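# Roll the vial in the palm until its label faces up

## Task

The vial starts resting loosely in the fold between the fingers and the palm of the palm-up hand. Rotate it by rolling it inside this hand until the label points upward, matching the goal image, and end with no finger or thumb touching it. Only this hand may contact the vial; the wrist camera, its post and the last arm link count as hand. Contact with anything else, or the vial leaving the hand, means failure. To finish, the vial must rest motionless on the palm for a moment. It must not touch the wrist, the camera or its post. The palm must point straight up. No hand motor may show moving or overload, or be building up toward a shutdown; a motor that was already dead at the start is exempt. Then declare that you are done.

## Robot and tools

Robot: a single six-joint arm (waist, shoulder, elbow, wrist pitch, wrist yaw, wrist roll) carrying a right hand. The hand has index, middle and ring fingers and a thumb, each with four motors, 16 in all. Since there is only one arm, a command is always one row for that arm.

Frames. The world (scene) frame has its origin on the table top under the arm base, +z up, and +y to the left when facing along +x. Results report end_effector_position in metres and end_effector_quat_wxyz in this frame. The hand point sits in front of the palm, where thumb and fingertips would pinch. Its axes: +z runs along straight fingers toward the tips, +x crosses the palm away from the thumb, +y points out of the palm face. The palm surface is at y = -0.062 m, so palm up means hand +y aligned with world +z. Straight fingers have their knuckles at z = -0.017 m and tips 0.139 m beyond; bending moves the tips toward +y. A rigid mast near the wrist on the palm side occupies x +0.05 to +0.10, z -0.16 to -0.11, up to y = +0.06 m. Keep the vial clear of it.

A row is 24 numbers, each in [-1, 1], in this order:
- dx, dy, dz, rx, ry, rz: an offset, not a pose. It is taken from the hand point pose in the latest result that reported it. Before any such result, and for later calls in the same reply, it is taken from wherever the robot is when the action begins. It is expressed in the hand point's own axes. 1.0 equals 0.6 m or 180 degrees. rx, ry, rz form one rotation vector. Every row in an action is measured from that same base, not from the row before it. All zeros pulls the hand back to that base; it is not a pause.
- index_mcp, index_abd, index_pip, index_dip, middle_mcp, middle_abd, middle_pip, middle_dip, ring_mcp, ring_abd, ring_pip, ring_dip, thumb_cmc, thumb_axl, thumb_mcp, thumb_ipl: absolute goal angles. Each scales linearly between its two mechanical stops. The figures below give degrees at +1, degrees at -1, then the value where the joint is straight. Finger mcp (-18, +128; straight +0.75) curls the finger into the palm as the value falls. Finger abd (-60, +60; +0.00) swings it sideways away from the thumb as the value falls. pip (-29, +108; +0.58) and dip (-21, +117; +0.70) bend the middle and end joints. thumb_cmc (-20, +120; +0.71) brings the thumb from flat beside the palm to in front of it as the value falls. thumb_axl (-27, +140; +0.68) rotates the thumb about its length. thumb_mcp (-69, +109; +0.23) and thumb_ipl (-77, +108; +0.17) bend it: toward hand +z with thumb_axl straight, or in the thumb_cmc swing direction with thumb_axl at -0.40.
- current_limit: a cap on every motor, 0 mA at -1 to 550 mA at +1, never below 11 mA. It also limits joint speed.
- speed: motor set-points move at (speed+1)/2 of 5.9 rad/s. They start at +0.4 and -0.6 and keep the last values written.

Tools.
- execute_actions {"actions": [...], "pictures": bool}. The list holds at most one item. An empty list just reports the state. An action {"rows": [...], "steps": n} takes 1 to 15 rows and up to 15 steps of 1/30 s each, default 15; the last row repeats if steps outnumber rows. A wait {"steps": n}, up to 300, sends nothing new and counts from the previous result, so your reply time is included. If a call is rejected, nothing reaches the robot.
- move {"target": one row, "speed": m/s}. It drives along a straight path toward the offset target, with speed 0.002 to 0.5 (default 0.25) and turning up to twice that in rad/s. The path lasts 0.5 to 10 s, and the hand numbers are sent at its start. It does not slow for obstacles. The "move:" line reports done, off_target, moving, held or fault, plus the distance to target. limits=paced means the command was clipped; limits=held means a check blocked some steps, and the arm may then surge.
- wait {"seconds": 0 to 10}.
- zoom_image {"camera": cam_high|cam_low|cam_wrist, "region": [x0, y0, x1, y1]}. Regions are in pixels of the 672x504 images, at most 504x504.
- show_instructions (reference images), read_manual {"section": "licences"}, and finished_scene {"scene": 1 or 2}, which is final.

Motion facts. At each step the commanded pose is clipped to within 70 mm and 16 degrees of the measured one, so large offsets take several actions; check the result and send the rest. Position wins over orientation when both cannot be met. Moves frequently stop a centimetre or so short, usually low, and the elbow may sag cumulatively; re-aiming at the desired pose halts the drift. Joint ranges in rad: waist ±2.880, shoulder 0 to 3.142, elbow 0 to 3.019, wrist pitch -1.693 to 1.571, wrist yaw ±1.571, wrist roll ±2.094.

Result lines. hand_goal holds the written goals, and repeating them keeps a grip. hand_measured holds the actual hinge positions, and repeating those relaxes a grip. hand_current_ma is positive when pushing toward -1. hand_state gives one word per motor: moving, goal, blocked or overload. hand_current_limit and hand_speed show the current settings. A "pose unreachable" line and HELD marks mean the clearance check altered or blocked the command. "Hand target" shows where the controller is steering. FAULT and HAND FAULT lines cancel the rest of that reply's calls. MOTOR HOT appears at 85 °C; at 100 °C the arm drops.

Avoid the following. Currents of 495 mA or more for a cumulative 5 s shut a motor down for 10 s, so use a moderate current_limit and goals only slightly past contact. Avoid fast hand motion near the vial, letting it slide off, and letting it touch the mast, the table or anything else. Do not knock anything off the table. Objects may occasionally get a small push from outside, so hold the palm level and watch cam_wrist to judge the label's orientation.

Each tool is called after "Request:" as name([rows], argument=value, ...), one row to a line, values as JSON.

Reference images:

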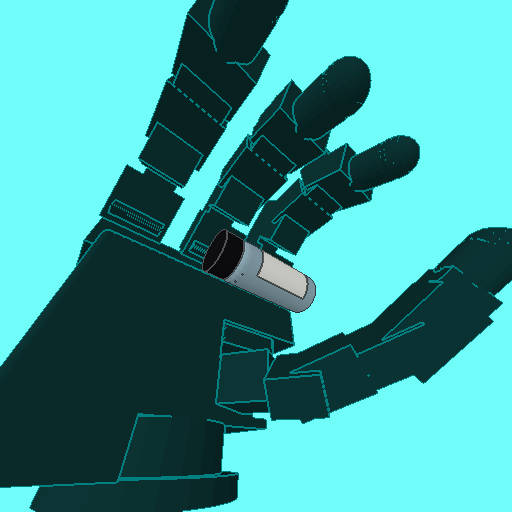

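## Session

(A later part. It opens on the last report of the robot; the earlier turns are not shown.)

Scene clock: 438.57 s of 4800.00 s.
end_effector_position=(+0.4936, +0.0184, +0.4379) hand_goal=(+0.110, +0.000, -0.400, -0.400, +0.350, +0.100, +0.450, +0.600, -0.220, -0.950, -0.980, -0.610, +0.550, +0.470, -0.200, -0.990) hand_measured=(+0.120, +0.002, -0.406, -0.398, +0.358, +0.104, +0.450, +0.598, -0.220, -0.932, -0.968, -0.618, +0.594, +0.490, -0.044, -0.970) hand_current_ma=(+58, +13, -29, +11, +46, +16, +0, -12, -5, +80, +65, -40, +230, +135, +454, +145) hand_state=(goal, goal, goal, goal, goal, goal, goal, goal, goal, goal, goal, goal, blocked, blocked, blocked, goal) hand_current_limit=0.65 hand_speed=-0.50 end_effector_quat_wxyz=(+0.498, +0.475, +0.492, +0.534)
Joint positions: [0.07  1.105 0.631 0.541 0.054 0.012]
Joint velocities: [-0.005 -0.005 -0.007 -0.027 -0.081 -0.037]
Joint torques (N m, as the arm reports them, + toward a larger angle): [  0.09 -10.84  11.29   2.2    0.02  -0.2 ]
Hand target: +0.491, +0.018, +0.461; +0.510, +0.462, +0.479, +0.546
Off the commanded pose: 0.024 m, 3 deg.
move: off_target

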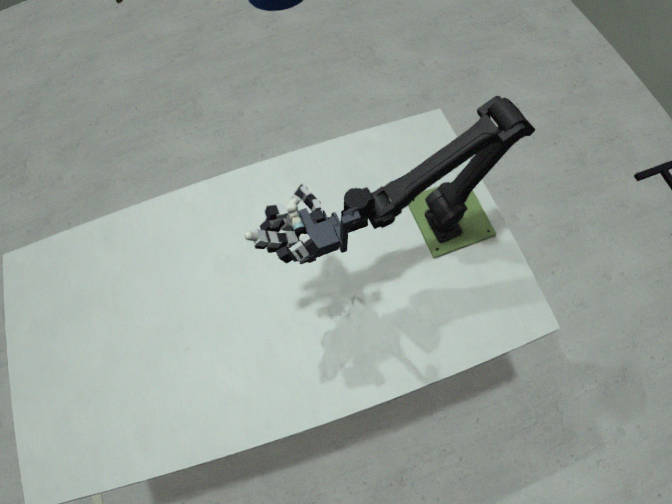

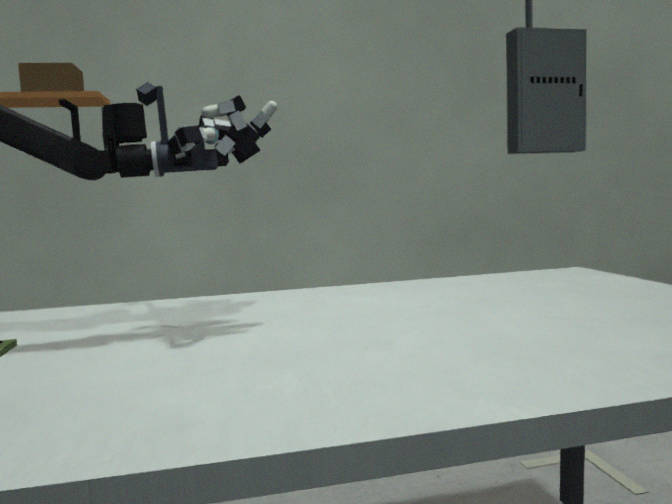

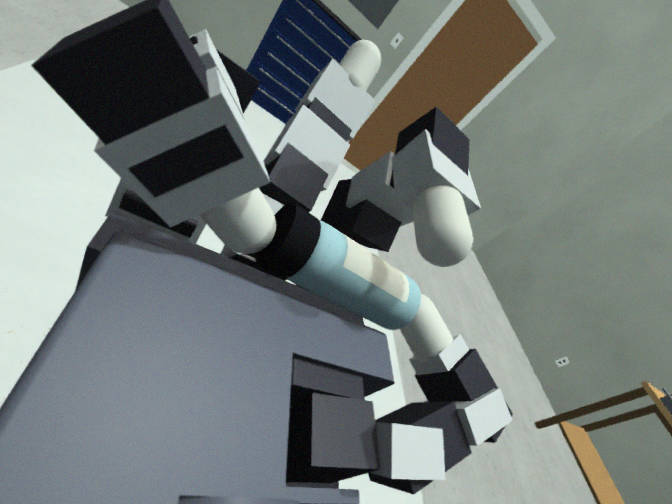

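Request:
move(target=[0,0.04,0,-0.0156,0,0,0.11,0.0,-0.59,-0.54,0.35,0.1,0.45,0.6,-0.22,-0.95,-0.98,-0.61,0.55,0.47,-0.2,-0.99,0.65,-0.75])

Request:
execute_actions([
  {"rows":[[0,0.04,0,-0.0156,0,0,0.11,0.0,-0.61,-0.51,0.35,0.1,0.45,0.6,-0.22,-0.95,-0.98,-0.61,0.55,0.47,-0.2,-0.99,0.65,-0.6],[0,0.04,0,-0.0156,0,0,0.11,0.0,-0.63,-0.48,0.35,0.1,0.45,0.6,-0.22,-0.95,-0.98,-0.61,0.55,0.47,-0.2,-0.99,0.65,-0.6],[0,0.04,0,-0.0156,0,0,0.11,0.0,-0.65,-0.45,0.35,0.1,0.45,0.6,-0.22,-0.95,-0.98,-0.61,0.55,0.47,-0.2,-0.99,0.65,-0.6],[0,0.04,0,-0.0156,0,0,0.11,0.0,-0.67,-0.42,0.35,0.1,0.45,0.6,-0.22,-0.95,-0.98,-0.61,0.55,0.47,-0.2,-0.99,0.65,-0.6],[0,0.04,0,-0.0156,0,0,0.11,0.0,-0.69,-0.39,0.35,0.1,0.45,0.6,-0.22,-0.95,-0.98,-0.61,0.55,0.47,-0.2,-0.99,0.65,-0.6],[0,0.04,0,-0.0156,0,0,0.11,0.0,-0.71,-0.36,0.35,0.1,0.45,0.6,-0.22,-0.95,-0.98,-0.61,0.55,0.47,-0.2,-0.99,0.65,-0.6]],"steps":10},
], pictures=false)

Request:
move(target=[0,0.04,0,0.0,0,0,0.3,0.0,-0.2,-0.36,0.35,0.1,0.45,0.6,-0.33,-0.95,-0.98,-0.61,0.571,0.55,-0.2,-0.99,0.65,-0.8], speed=0.03)

Request:
move(target=[0,0.04,0,-0.0156,0,0,0.3,0.0,0.1,-0.1,0.35,0.1,0.45,0.6,-0.33,-0.6,-0.98,-0.61,0.571,0.55,0.15,-0.99,0.3,-0.85])

Request:
zoom_image(camera="cam_high", region=[250,170,350,270])

Scene clock: 454.43 s of 4800.00 s.
end_effector_position=(+0.4936, +0.0184, +0.4379) hand_goal=(+0.110, +0.000, -0.590, -0.540, +0.350, +0.100, +0.450, +0.600, -0.220, -0.950, -0.980, -0.610, +0.550, +0.470, -0.200, -0.990) hand_measured=(+0.120, +0.002, -0.566, -0.534, +0.358, +0.104, +0.450, +0.598, -0.220, -0.932, -0.968, -0.618, +0.594, +0.490, -0.044, -0.970) hand_current_ma=(+58, +13, +124, +32, +46, +16, +0, -12, -5, +81, +65, -40, +230, +135, +454, +145) hand_state=(goal, goal, blocked, goal, goal, goal, goal, goal, goal, goal, goal, goal, blocked, blocked, blocked, goal) hand_current_limit=0.65 hand_speed=-0.75 end_effector_quat_wxyz=(+0.498, +0.475, +0.492, +0.534)
Joint positions: [0.07  1.105 0.631 0.541 0.054 0.012]
Joint velocities: [-0.005 -0.005 -0.022 -0.017 -0.051  0.037]
Joint torques (N m, as the arm reports them, + toward a larger angle): [  0.35 -10.64  11.19   2.2    0.06  -0.17]
Hand target: +0.491, +0.018, +0.461; +0.510, +0.462, +0.479, +0.546
Off the commanded pose: 0.024 m, 3 deg.
After step 90, 12.17 s passed at rest.
move: off_target

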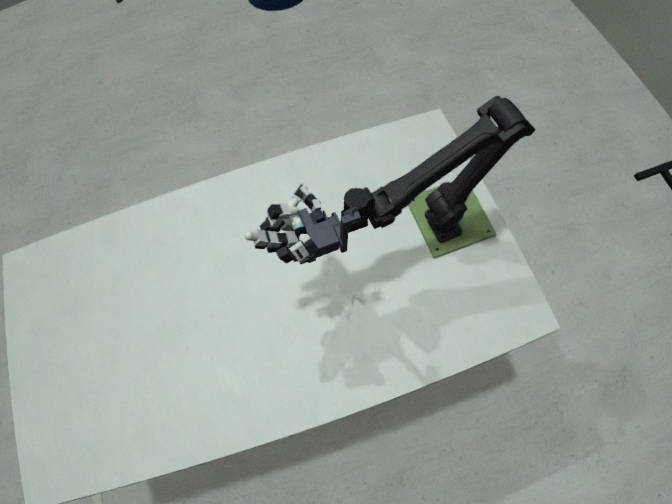

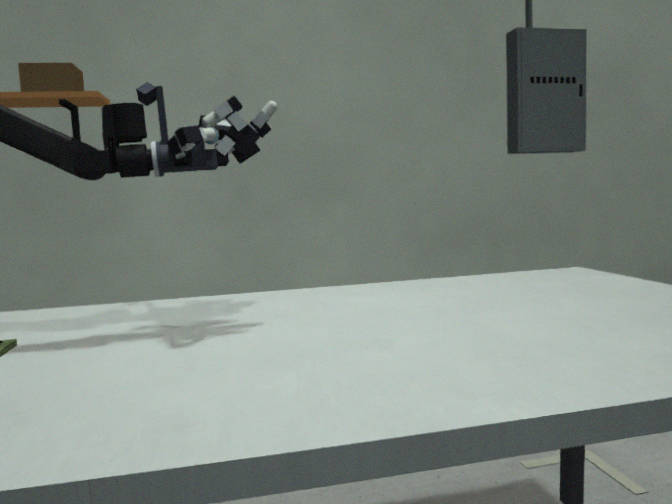

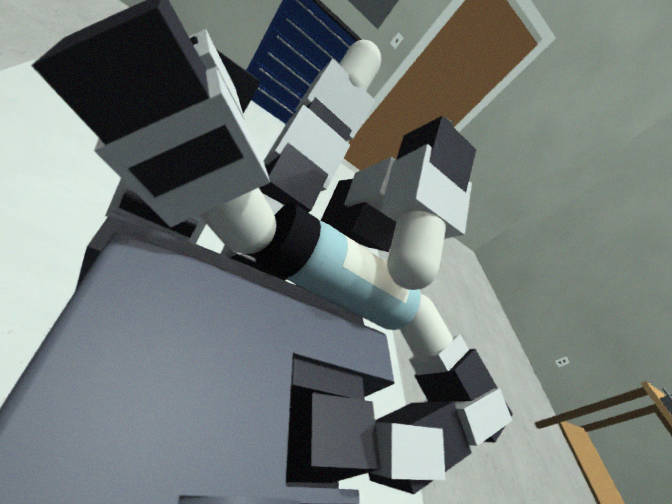

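Scene clock: 454.77 s of 4800.00 s.
end_effector_position=(+0.4936, +0.0184, +0.4379) hand_goal=(+0.110, +0.000, -0.710, -0.360, +0.350, +0.100, +0.450, +0.600, -0.220, -0.950, -0.980, -0.610, +0.550, +0.470, -0.200, -0.990) hand_measured=(+0.120, +0.002, -0.684, -0.358, +0.358, +0.104, +0.450, +0.598, -0.220, -0.932, -0.968, -0.618, +0.594, +0.490, -0.044, -0.970) hand_current_ma=(+59, +13, +132, +17, +46, +16, +0, -12, -5, +81, +65, -40, +230, +135, +454, +145) hand_state=(goal, goal, moving, moving, goal, goal, goal, goal, goal, goal, goal, goal, blocked, blocked, blocked, goal) hand_current_limit=0.65 hand_speed=-0.60 end_effector_quat_wxyz=(+0.498, +0.475, +0.492, +0.534)
Joint positions: [0.07  1.105 0.631 0.541 0.054 0.012]
Joint velocities: [-0.005 -0.015 -0.002  0.007 -0.022 -0.022]
Joint torques (N m, as the arm reports them, + toward a larger angle): [ -0.16 -10.31  11.31   2.11   0.05  -0.17]
Hand target: +0.491, +0.018, +0.461; +0.510, +0.462, +0.479, +0.546
Off the commanded pose: 0.024 m, 3 deg.
Steps of this call (steps 1 to 10: all 10 steps of this action). Readings (end_effector_position | what the end effector reports):
1: (+0.4936, +0.0184, +0.4379) | hand_goal=(+0.110, +0.000, -0.610, -0.510, +0.350, +0.100, +0.450, +0.600, -0.220, -0.950, -0.980, -0.610, +0.550, +0.470, -0.200, -0.990) hand_measured=(+0.120, +0.002, -0.566, -0.534, +0.358, +0.104, +0.450, +0.598, -0.220, -0.932, -0.968, -0.618, +0.594, +0.490, -0.044, -0.970) hand_current_ma=(+58, +13, +124, +32, +46, +16, +0, -12, -5, +81, +65, -40, +230, +135, +454, +145) hand_state=(goal, goal, moving, moving, goal, goal, goal, goal, goal, goal, goal, goal, blocked, blocked, blocked, goal) hand_current_limit=0.65 hand_speed=-0.60
2: (+0.4936, +0.0184, +0.4379) | hand_goal=(+0.110, +0.000, -0.630, -0.480, +0.350, +0.100, +0.450, +0.600, -0.220, -0.950, -0.980, -0.610, +0.550, +0.470, -0.200, -0.990) hand_measured=(+0.120, +0.002, -0.570, -0.528, +0.358, +0.104, +0.450, +0.598, -0.220, -0.932, -0.968, -0.618, +0.594, +0.490, -0.044, -0.970) hand_current_ma=(+58, +13, +176, -20, +46, +16, +0, -12, -5, +81, +65, -40, +230, +135, +454, +145) hand_state=(goal, goal, moving, moving, goal, goal, goal, goal, goal, goal, goal, goal, blocked, blocked, blocked, goal) hand_current_limit=0.65 hand_speed=-0.60
4: (+0.4936, +0.0184, +0.4379) | hand_goal=(+0.110, +0.000, -0.670, -0.420, +0.350, +0.100, +0.450, +0.600, -0.220, -0.950, -0.980, -0.610, +0.550, +0.470, -0.200, -0.990) hand_measured=(+0.120, +0.002, -0.600, -0.480, +0.358, +0.104, +0.450, +0.598, -0.220, -0.932, -0.968, -0.618, +0.594, +0.490, -0.044, -0.970) hand_current_ma=(+59, +13, +173, -25, +46, +16, +0, -12, -5, +81, +65, -40, +230, +135, +454, +145) hand_state=(goal, goal, moving, moving, goal, goal, goal, goal, goal, goal, goal, goal, blocked, blocked, blocked, goal) hand_current_limit=0.65 hand_speed=-0.60
8: (+0.4936, +0.0184, +0.4379) | hand_goal=(+0.110, +0.000, -0.710, -0.360, +0.350, +0.100, +0.450, +0.600, -0.220, -0.950, -0.980, -0.610, +0.550, +0.470, -0.200, -0.990) hand_measured=(+0.120, +0.002, -0.676, -0.368, +0.358, +0.104, +0.450, +0.598, -0.220, -0.932, -0.968, -0.618, +0.594, +0.490, -0.044, -0.970) hand_current_ma=(+59, +13, +129, +23, +46, +16, +0, -12, -5, +81, +65, -40, +230, +135, +454, +145) hand_state=(goal, goal, moving, moving, goal, goal, goal, goal, goal, goal, goal, goal, blocked, blocked, blocked, goal) hand_current_limit=0.65 hand_speed=-0.60
10: the state above

Scene clock: 456.30 s of 4800.00 s.
end_effector_position=(+0.4947, +0.0185, +0.4296) hand_goal=(+0.300, +0.000, -0.200, -0.360, +0.350, +0.100, +0.450, +0.600, -0.330, -0.950, -0.980, -0.610, +0.572, +0.550, -0.200, -0.990) hand_measured=(+0.304, +0.002, -0.202, -0.358, +0.358, +0.104, +0.450, +0.598, -0.326, -0.932, -0.968, -0.618, +0.596, +0.538, -0.048, -0.970) hand_current_ma=(+30, +13, -15, +11, +47, +16, +0, -12, +22, +81, +65, -40, +126, -74, +454, +145) hand_state=(goal, goal, goal, goal, goal, goal, goal, goal, goal, goal, goal, goal, blocked, goal, blocked, goal) hand_current_limit=0.65 hand_speed=-0.80 end_effector_quat_wxyz=(+0.487, +0.487, +0.506, +0.520)
Joint positions: [0.07  1.086 0.631 0.47  0.054 0.012]
Joint velocities: [-0.015 -0.005 -0.022  0.002 -0.022 -0.066]
Joint torques (N m, as the arm reports them, + toward a larger angle): [  0.38 -11.42  12.17   1.4    0.07  -0.18]
Hand target: +0.491, +0.018, +0.461; +0.498, +0.474, +0.492, +0.534
Off the commanded pose: 0.032 m, 3 deg.
move: off_target
camera_calibration (this result's frames):
cam_wrist: T_world_to_cam=[[-0.0010259, -0.804321, 0.594194, -0.208603], [-0.693965, -0.427252, -0.579542, 0.553431], [0.720008, -0.412944, -0.557732, 0.0179094], [0, 0, 0, 1]] pos_world=[0.370952, 0.0760666, 0.454675]

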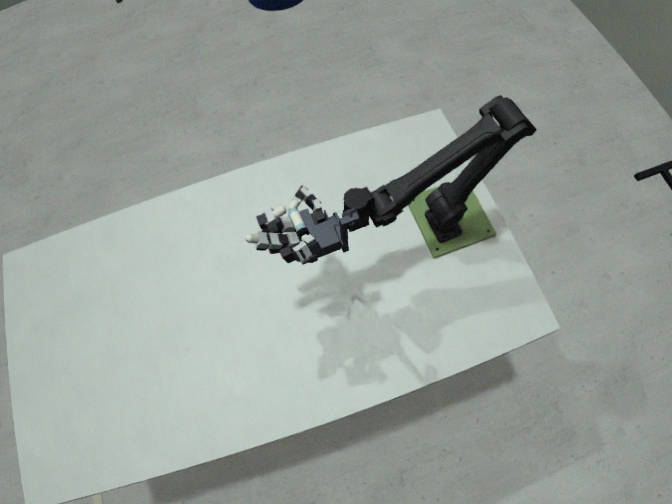

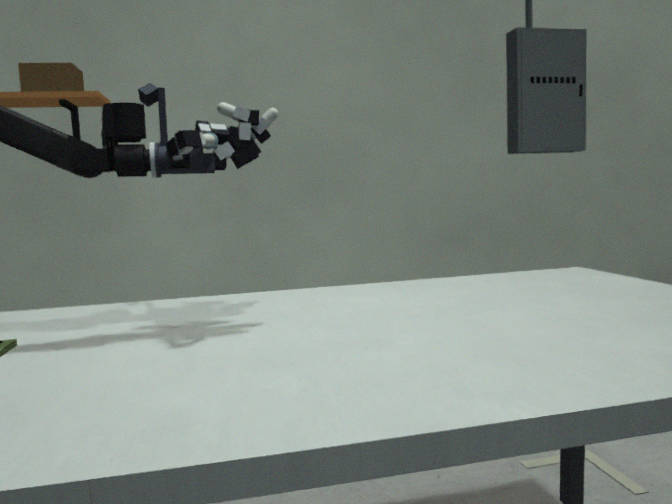

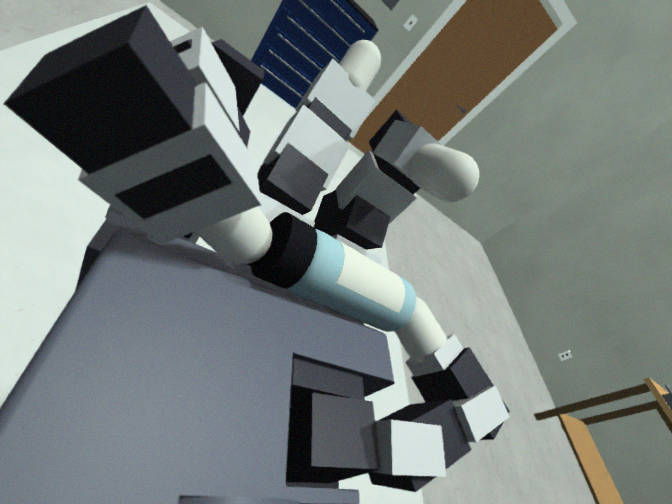

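Scene clock: 457.47 s of 4800.00 s.
end_effector_position=(+0.4947, +0.0185, +0.4296) hand_goal=(+0.300, +0.000, +0.100, -0.100, +0.350, +0.100, +0.450, +0.600, -0.330, -0.600, -0.980, -0.610, +0.572, +0.550, +0.150, -0.990) hand_measured=(+0.306, +0.002, +0.098, -0.104, +0.358, +0.104, +0.450, +0.598, -0.320, -0.632, -0.988, -0.620, +0.592, +0.550, +0.148, -0.988) hand_current_ma=(+36, +13, -8, -18, +47, +16, +0, -12, +56, -151, -47, -46, +102, +4, -12, +12) hand_state=(goal, goal, goal, goal, goal, goal, goal, goal, goal, blocked, goal, goal, goal, goal, goal, goal) hand_current_limit=0.30 hand_speed=-0.85 end_effector_quat_wxyz=(+0.487, +0.487, +0.506, +0.520)
Joint positions: [0.07  1.086 0.631 0.47  0.054 0.012]
Joint velocities: [-0.015  0.005  0.002  0.002 -0.081  0.007]
Joint torques (N m, as the arm reports them, + toward a larger angle): [ -0.05 -10.12  11.54   2.12   0.01  -0.23]
Hand target: +0.494, +0.018, +0.453; +0.498, +0.475, +0.493, +0.532
Off the commanded pose: 0.024 m, 3 deg.
move: off_target
camera_calibration (this result's frames):
cam_wrist: T_world_to_cam=[[-0.0010259, -0.804321, 0.594194, -0.208603], [-0.693965, -0.427252, -0.579542, 0.553431], [0.720008, -0.412944, -0.557732, 0.0179094], [0, 0, 0, 1]] pos_world=[0.370952, 0.0760666, 0.454675]

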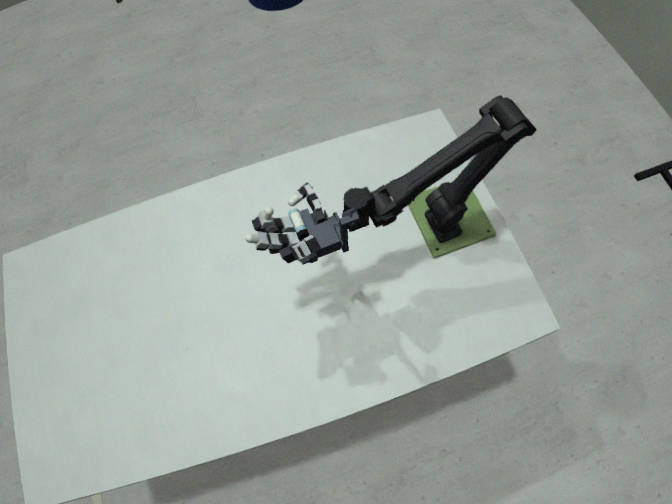

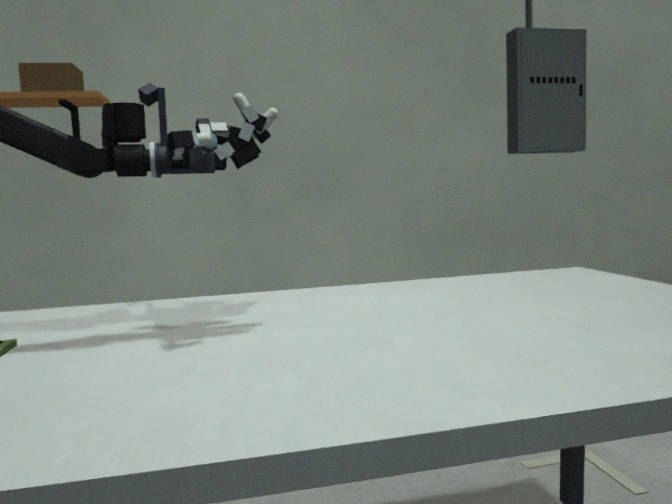

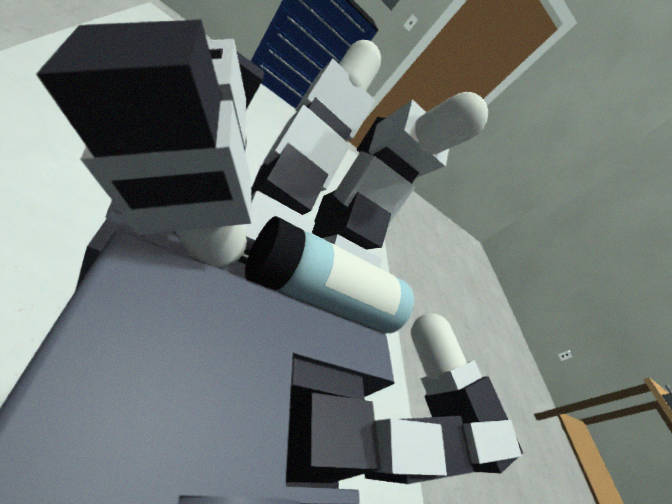

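Region (250, 170, 350, 270) of cam_high's 672x504 image, scaled by 5.040, with more detail than that image has.

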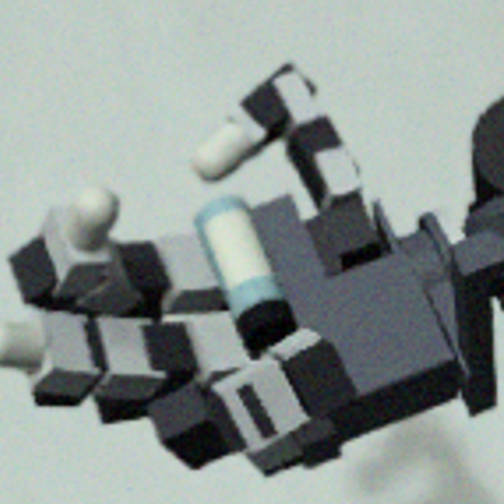

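Request:
move(target=[0,0.04,0,-0.0156,0,0,0.35,0.0,0.1,-0.1,0.35,0.1,0.45,0.6,0.1,-0.3,-0.9,-0.61,0.571,0.55,0.15,-0.99,0.3,-0.7])

Request:
wait(seconds=1.5)

Request:
finished_scene(scene=1)

Scene clock: 465.60 s of 4800.00 s.
end_effector_position=(+0.4947, +0.0185, +0.4296) hand_goal=(+0.350, +0.000, +0.100, -0.100, +0.350, +0.100, +0.450, +0.600, +0.100, -0.300, -0.900, -0.610, +0.572, +0.550, +0.150, -0.990) hand_measured=(+0.356, +0.002, +0.098, -0.104, +0.358, +0.104, +0.450, +0.598, +0.102, -0.304, -0.906, -0.614, +0.592, +0.550, +0.148, -0.988) hand_current_ma=(+39, +13, -7, -17, +47, +16, +0, -12, +12, -16, -38, -17, +102, +4, -12, +12) hand_state=(goal, goal, goal, goal, goal, goal, goal, goal, goal, goal, goal, goal, goal, goal, goal, goal) hand_current_limit=0.30 hand_speed=-0.70 end_effector_quat_wxyz=(+0.487, +0.487, +0.506, +0.520)
Joint positions: [0.07  1.086 0.631 0.47  0.054 0.012]
Joint velocities: [-0.005 -0.005 -0.017  0.002 -0.007 -0.022]
Joint torques (N m, as the arm reports them, + toward a larger angle): [  0.15 -10.01  11.47   2.34   0.07  -0.21]
Hand target: +0.494, +0.018, +0.453; +0.498, +0.475, +0.493, +0.532
Off the commanded pose: 0.024 m, 3 deg.
After step 90, 4.23 s passed at rest.
move: off_target
camera_calibration (this result's frames):
cam_wrist: T_world_to_cam=[[-0.0010259, -0.804321, 0.594194, -0.208603], [-0.693965, -0.427252, -0.579542, 0.553431], [0.720008, -0.412944, -0.557732, 0.0179094], [0, 0, 0, 1]] pos_world=[0.370952, 0.0760666, 0.454675]

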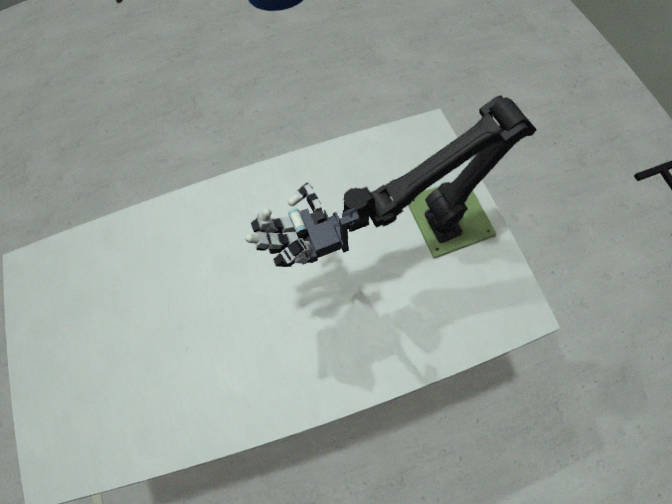

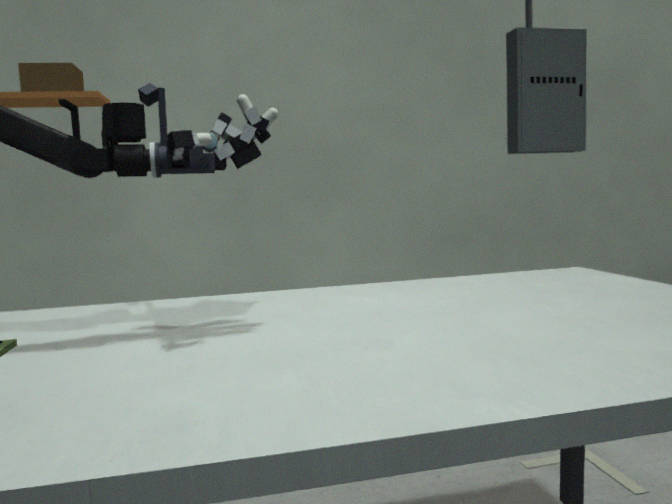

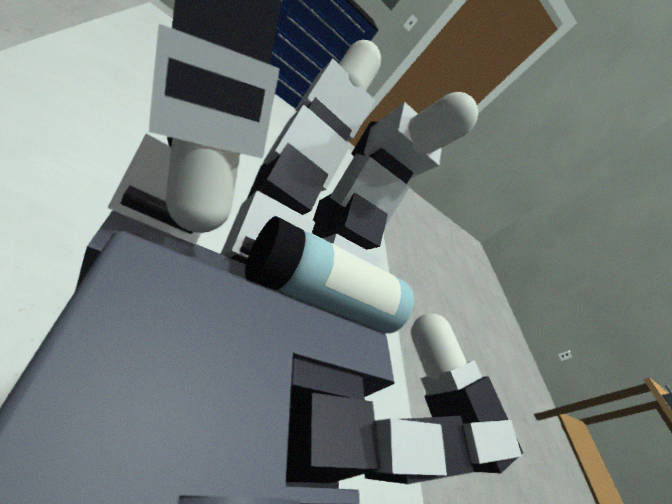

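Scene clock: 467.10 s of 4800.00 s.
end_effector_position=(+0.4947, +0.0185, +0.4296) hand_goal=(+0.350, +0.000, +0.100, -0.100, +0.350, +0.100, +0.450, +0.600, +0.100, -0.300, -0.900, -0.610, +0.572, +0.550, +0.150, -0.990) hand_measured=(+0.356, +0.002, +0.098, -0.104, +0.358, +0.104, +0.450, +0.598, +0.102, -0.304, -0.906, -0.614, +0.592, +0.550, +0.148, -0.988) hand_current_ma=(+39, +13, -7, -17, +47, +16, +0, -12, +12, -16, -38, -17, +102, +4, -12, +12) hand_state=(goal, goal, goal, goal, goal, goal, goal, goal, goal, goal, goal, goal, goal, goal, goal, goal) hand_current_limit=0.30 hand_speed=-0.70 end_effector_quat_wxyz=(+0.487, +0.487, +0.506, +0.520)
Joint positions: [0.07  1.086 0.631 0.47  0.054 0.012]
Joint velocities: [-0.005 -0.005 -0.007 -0.007  0.11   0.037]
Joint torques (N m, as the arm reports them, + toward a larger angle): [-0.32 -9.88 11.53  2.15  0.04 -0.17]
Hand target: +0.494, +0.018, +0.453; +0.498, +0.475, +0.493, +0.532
Off the commanded pose: 0.024 m, 3 deg.
Steps of this call (steps 1 to 45: nothing new was sent). Readings (end_effector_position | what the end effector reports):
1: (+0.4947, +0.0185, +0.4296) | hand_goal=(+0.350, +0.000, +0.100, -0.100, +0.350, +0.100, +0.450, +0.600, +0.100, -0.300, -0.900, -0.610, +0.572, +0.550, +0.150, -0.990) hand_measured=(+0.356, +0.002, +0.098, -0.104, +0.358, +0.104, +0.450, +0.598, +0.102, -0.304, -0.906, -0.614, +0.592, +0.550, +0.148, -0.988) hand_current_ma=(+39, +13, -7, -17, +47, +16, +0, -12, +12, -16, -38, -17, +102, +4, -12, +12) hand_state=(goal, goal, goal, goal, goal, goal, goal, goal, goal, goal, goal, goal, goal, goal, goal, goal) hand_current_limit=0.30 hand_speed=-0.70
2: (+0.4947, +0.0185, +0.4296) | hand_goal=(+0.350, +0.000, +0.100, -0.100, +0.350, +0.100, +0.450, +0.600, +0.100, -0.300, -0.900, -0.610, +0.572, +0.550, +0.150, -0.990) hand_measured=(+0.356, +0.002, +0.098, -0.104, +0.358, +0.104, +0.450, +0.598, +0.102, -0.304, -0.906, -0.614, +0.592, +0.550, +0.148, -0.988) hand_current_ma=(+39, +13, -7, -17, +47, +16, +0, -12, +12, -16, -38, -17, +102, +4, -12, +12) hand_state=(goal, goal, goal, goal, goal, goal, goal, goal, goal, goal, goal, goal, goal, goal, goal, goal) hand_current_limit=0.30 hand_speed=-0.70
4: (+0.4947, +0.0185, +0.4296) | hand_goal=(+0.350, +0.000, +0.100, -0.100, +0.350, +0.100, +0.450, +0.600, +0.100, -0.300, -0.900, -0.610, +0.572, +0.550, +0.150, -0.990) hand_measured=(+0.356, +0.002, +0.098, -0.104, +0.358, +0.104, +0.450, +0.598, +0.102, -0.304, -0.906, -0.614, +0.592, +0.550, +0.148, -0.988) hand_current_ma=(+39, +13, -7, -17, +47, +16, +0, -12, +12, -16, -38, -17, +102, +4, -12, +12) hand_state=(goal, goal, goal, goal, goal, goal, goal, goal, goal, goal, goal, goal, goal, goal, goal, goal) hand_current_limit=0.30 hand_speed=-0.70
8: (+0.4947, +0.0185, +0.4296) | hand_goal=(+0.350, +0.000, +0.100, -0.100, +0.350, +0.100, +0.450, +0.600, +0.100, -0.300, -0.900, -0.610, +0.572, +0.550, +0.150, -0.990) hand_measured=(+0.356, +0.002, +0.098, -0.104, +0.358, +0.104, +0.450, +0.598, +0.102, -0.304, -0.906, -0.614, +0.592, +0.550, +0.148, -0.988) hand_current_ma=(+39, +13, -7, -17, +47, +16, +0, -12, +12, -16, -38, -17, +102, +4, -12, +12) hand_state=(goal, goal, goal, goal, goal, goal, goal, goal, goal, goal, goal, goal, goal, goal, goal, goal) hand_current_limit=0.30 hand_speed=-0.70
45: the state above
camera_calibration (this result's frames):
cam_wrist: T_world_to_cam=[[-0.0010259, -0.804321, 0.594194, -0.208603], [-0.693965, -0.427252, -0.579542, 0.553431], [0.720008, -0.412944, -0.557732, 0.0179094], [0, 0, 0, 1]] pos_world=[0.370952, 0.0760666, 0.454675]

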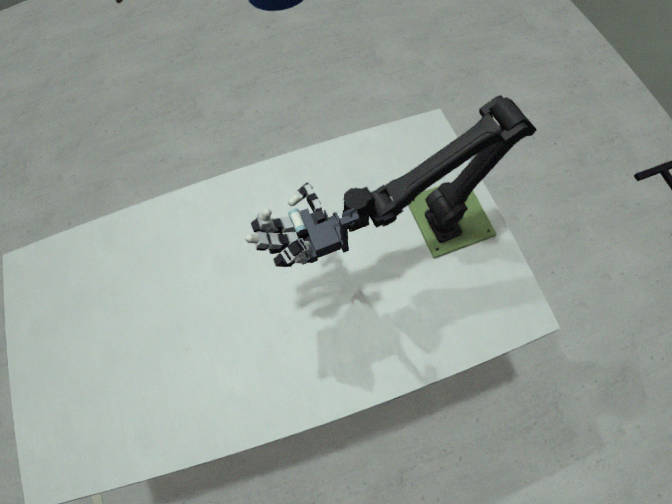

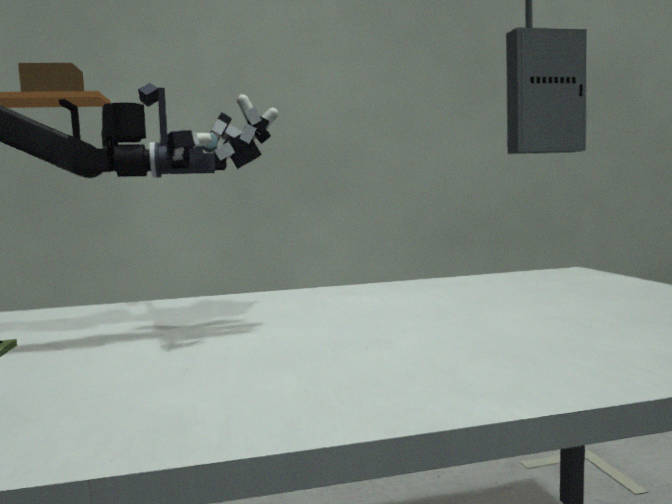

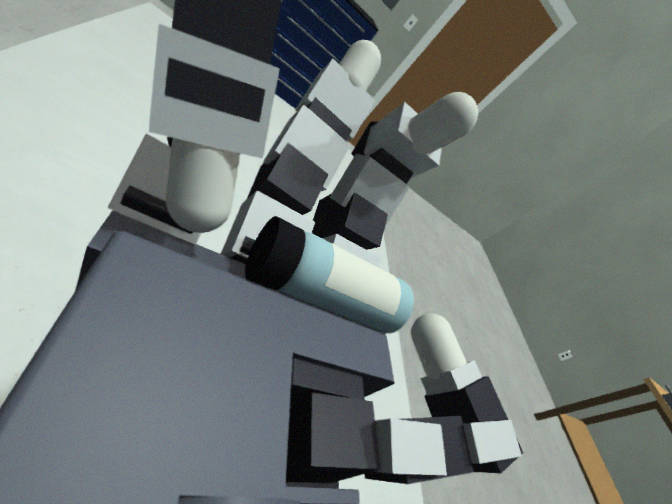

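The scene is finished: the task was done.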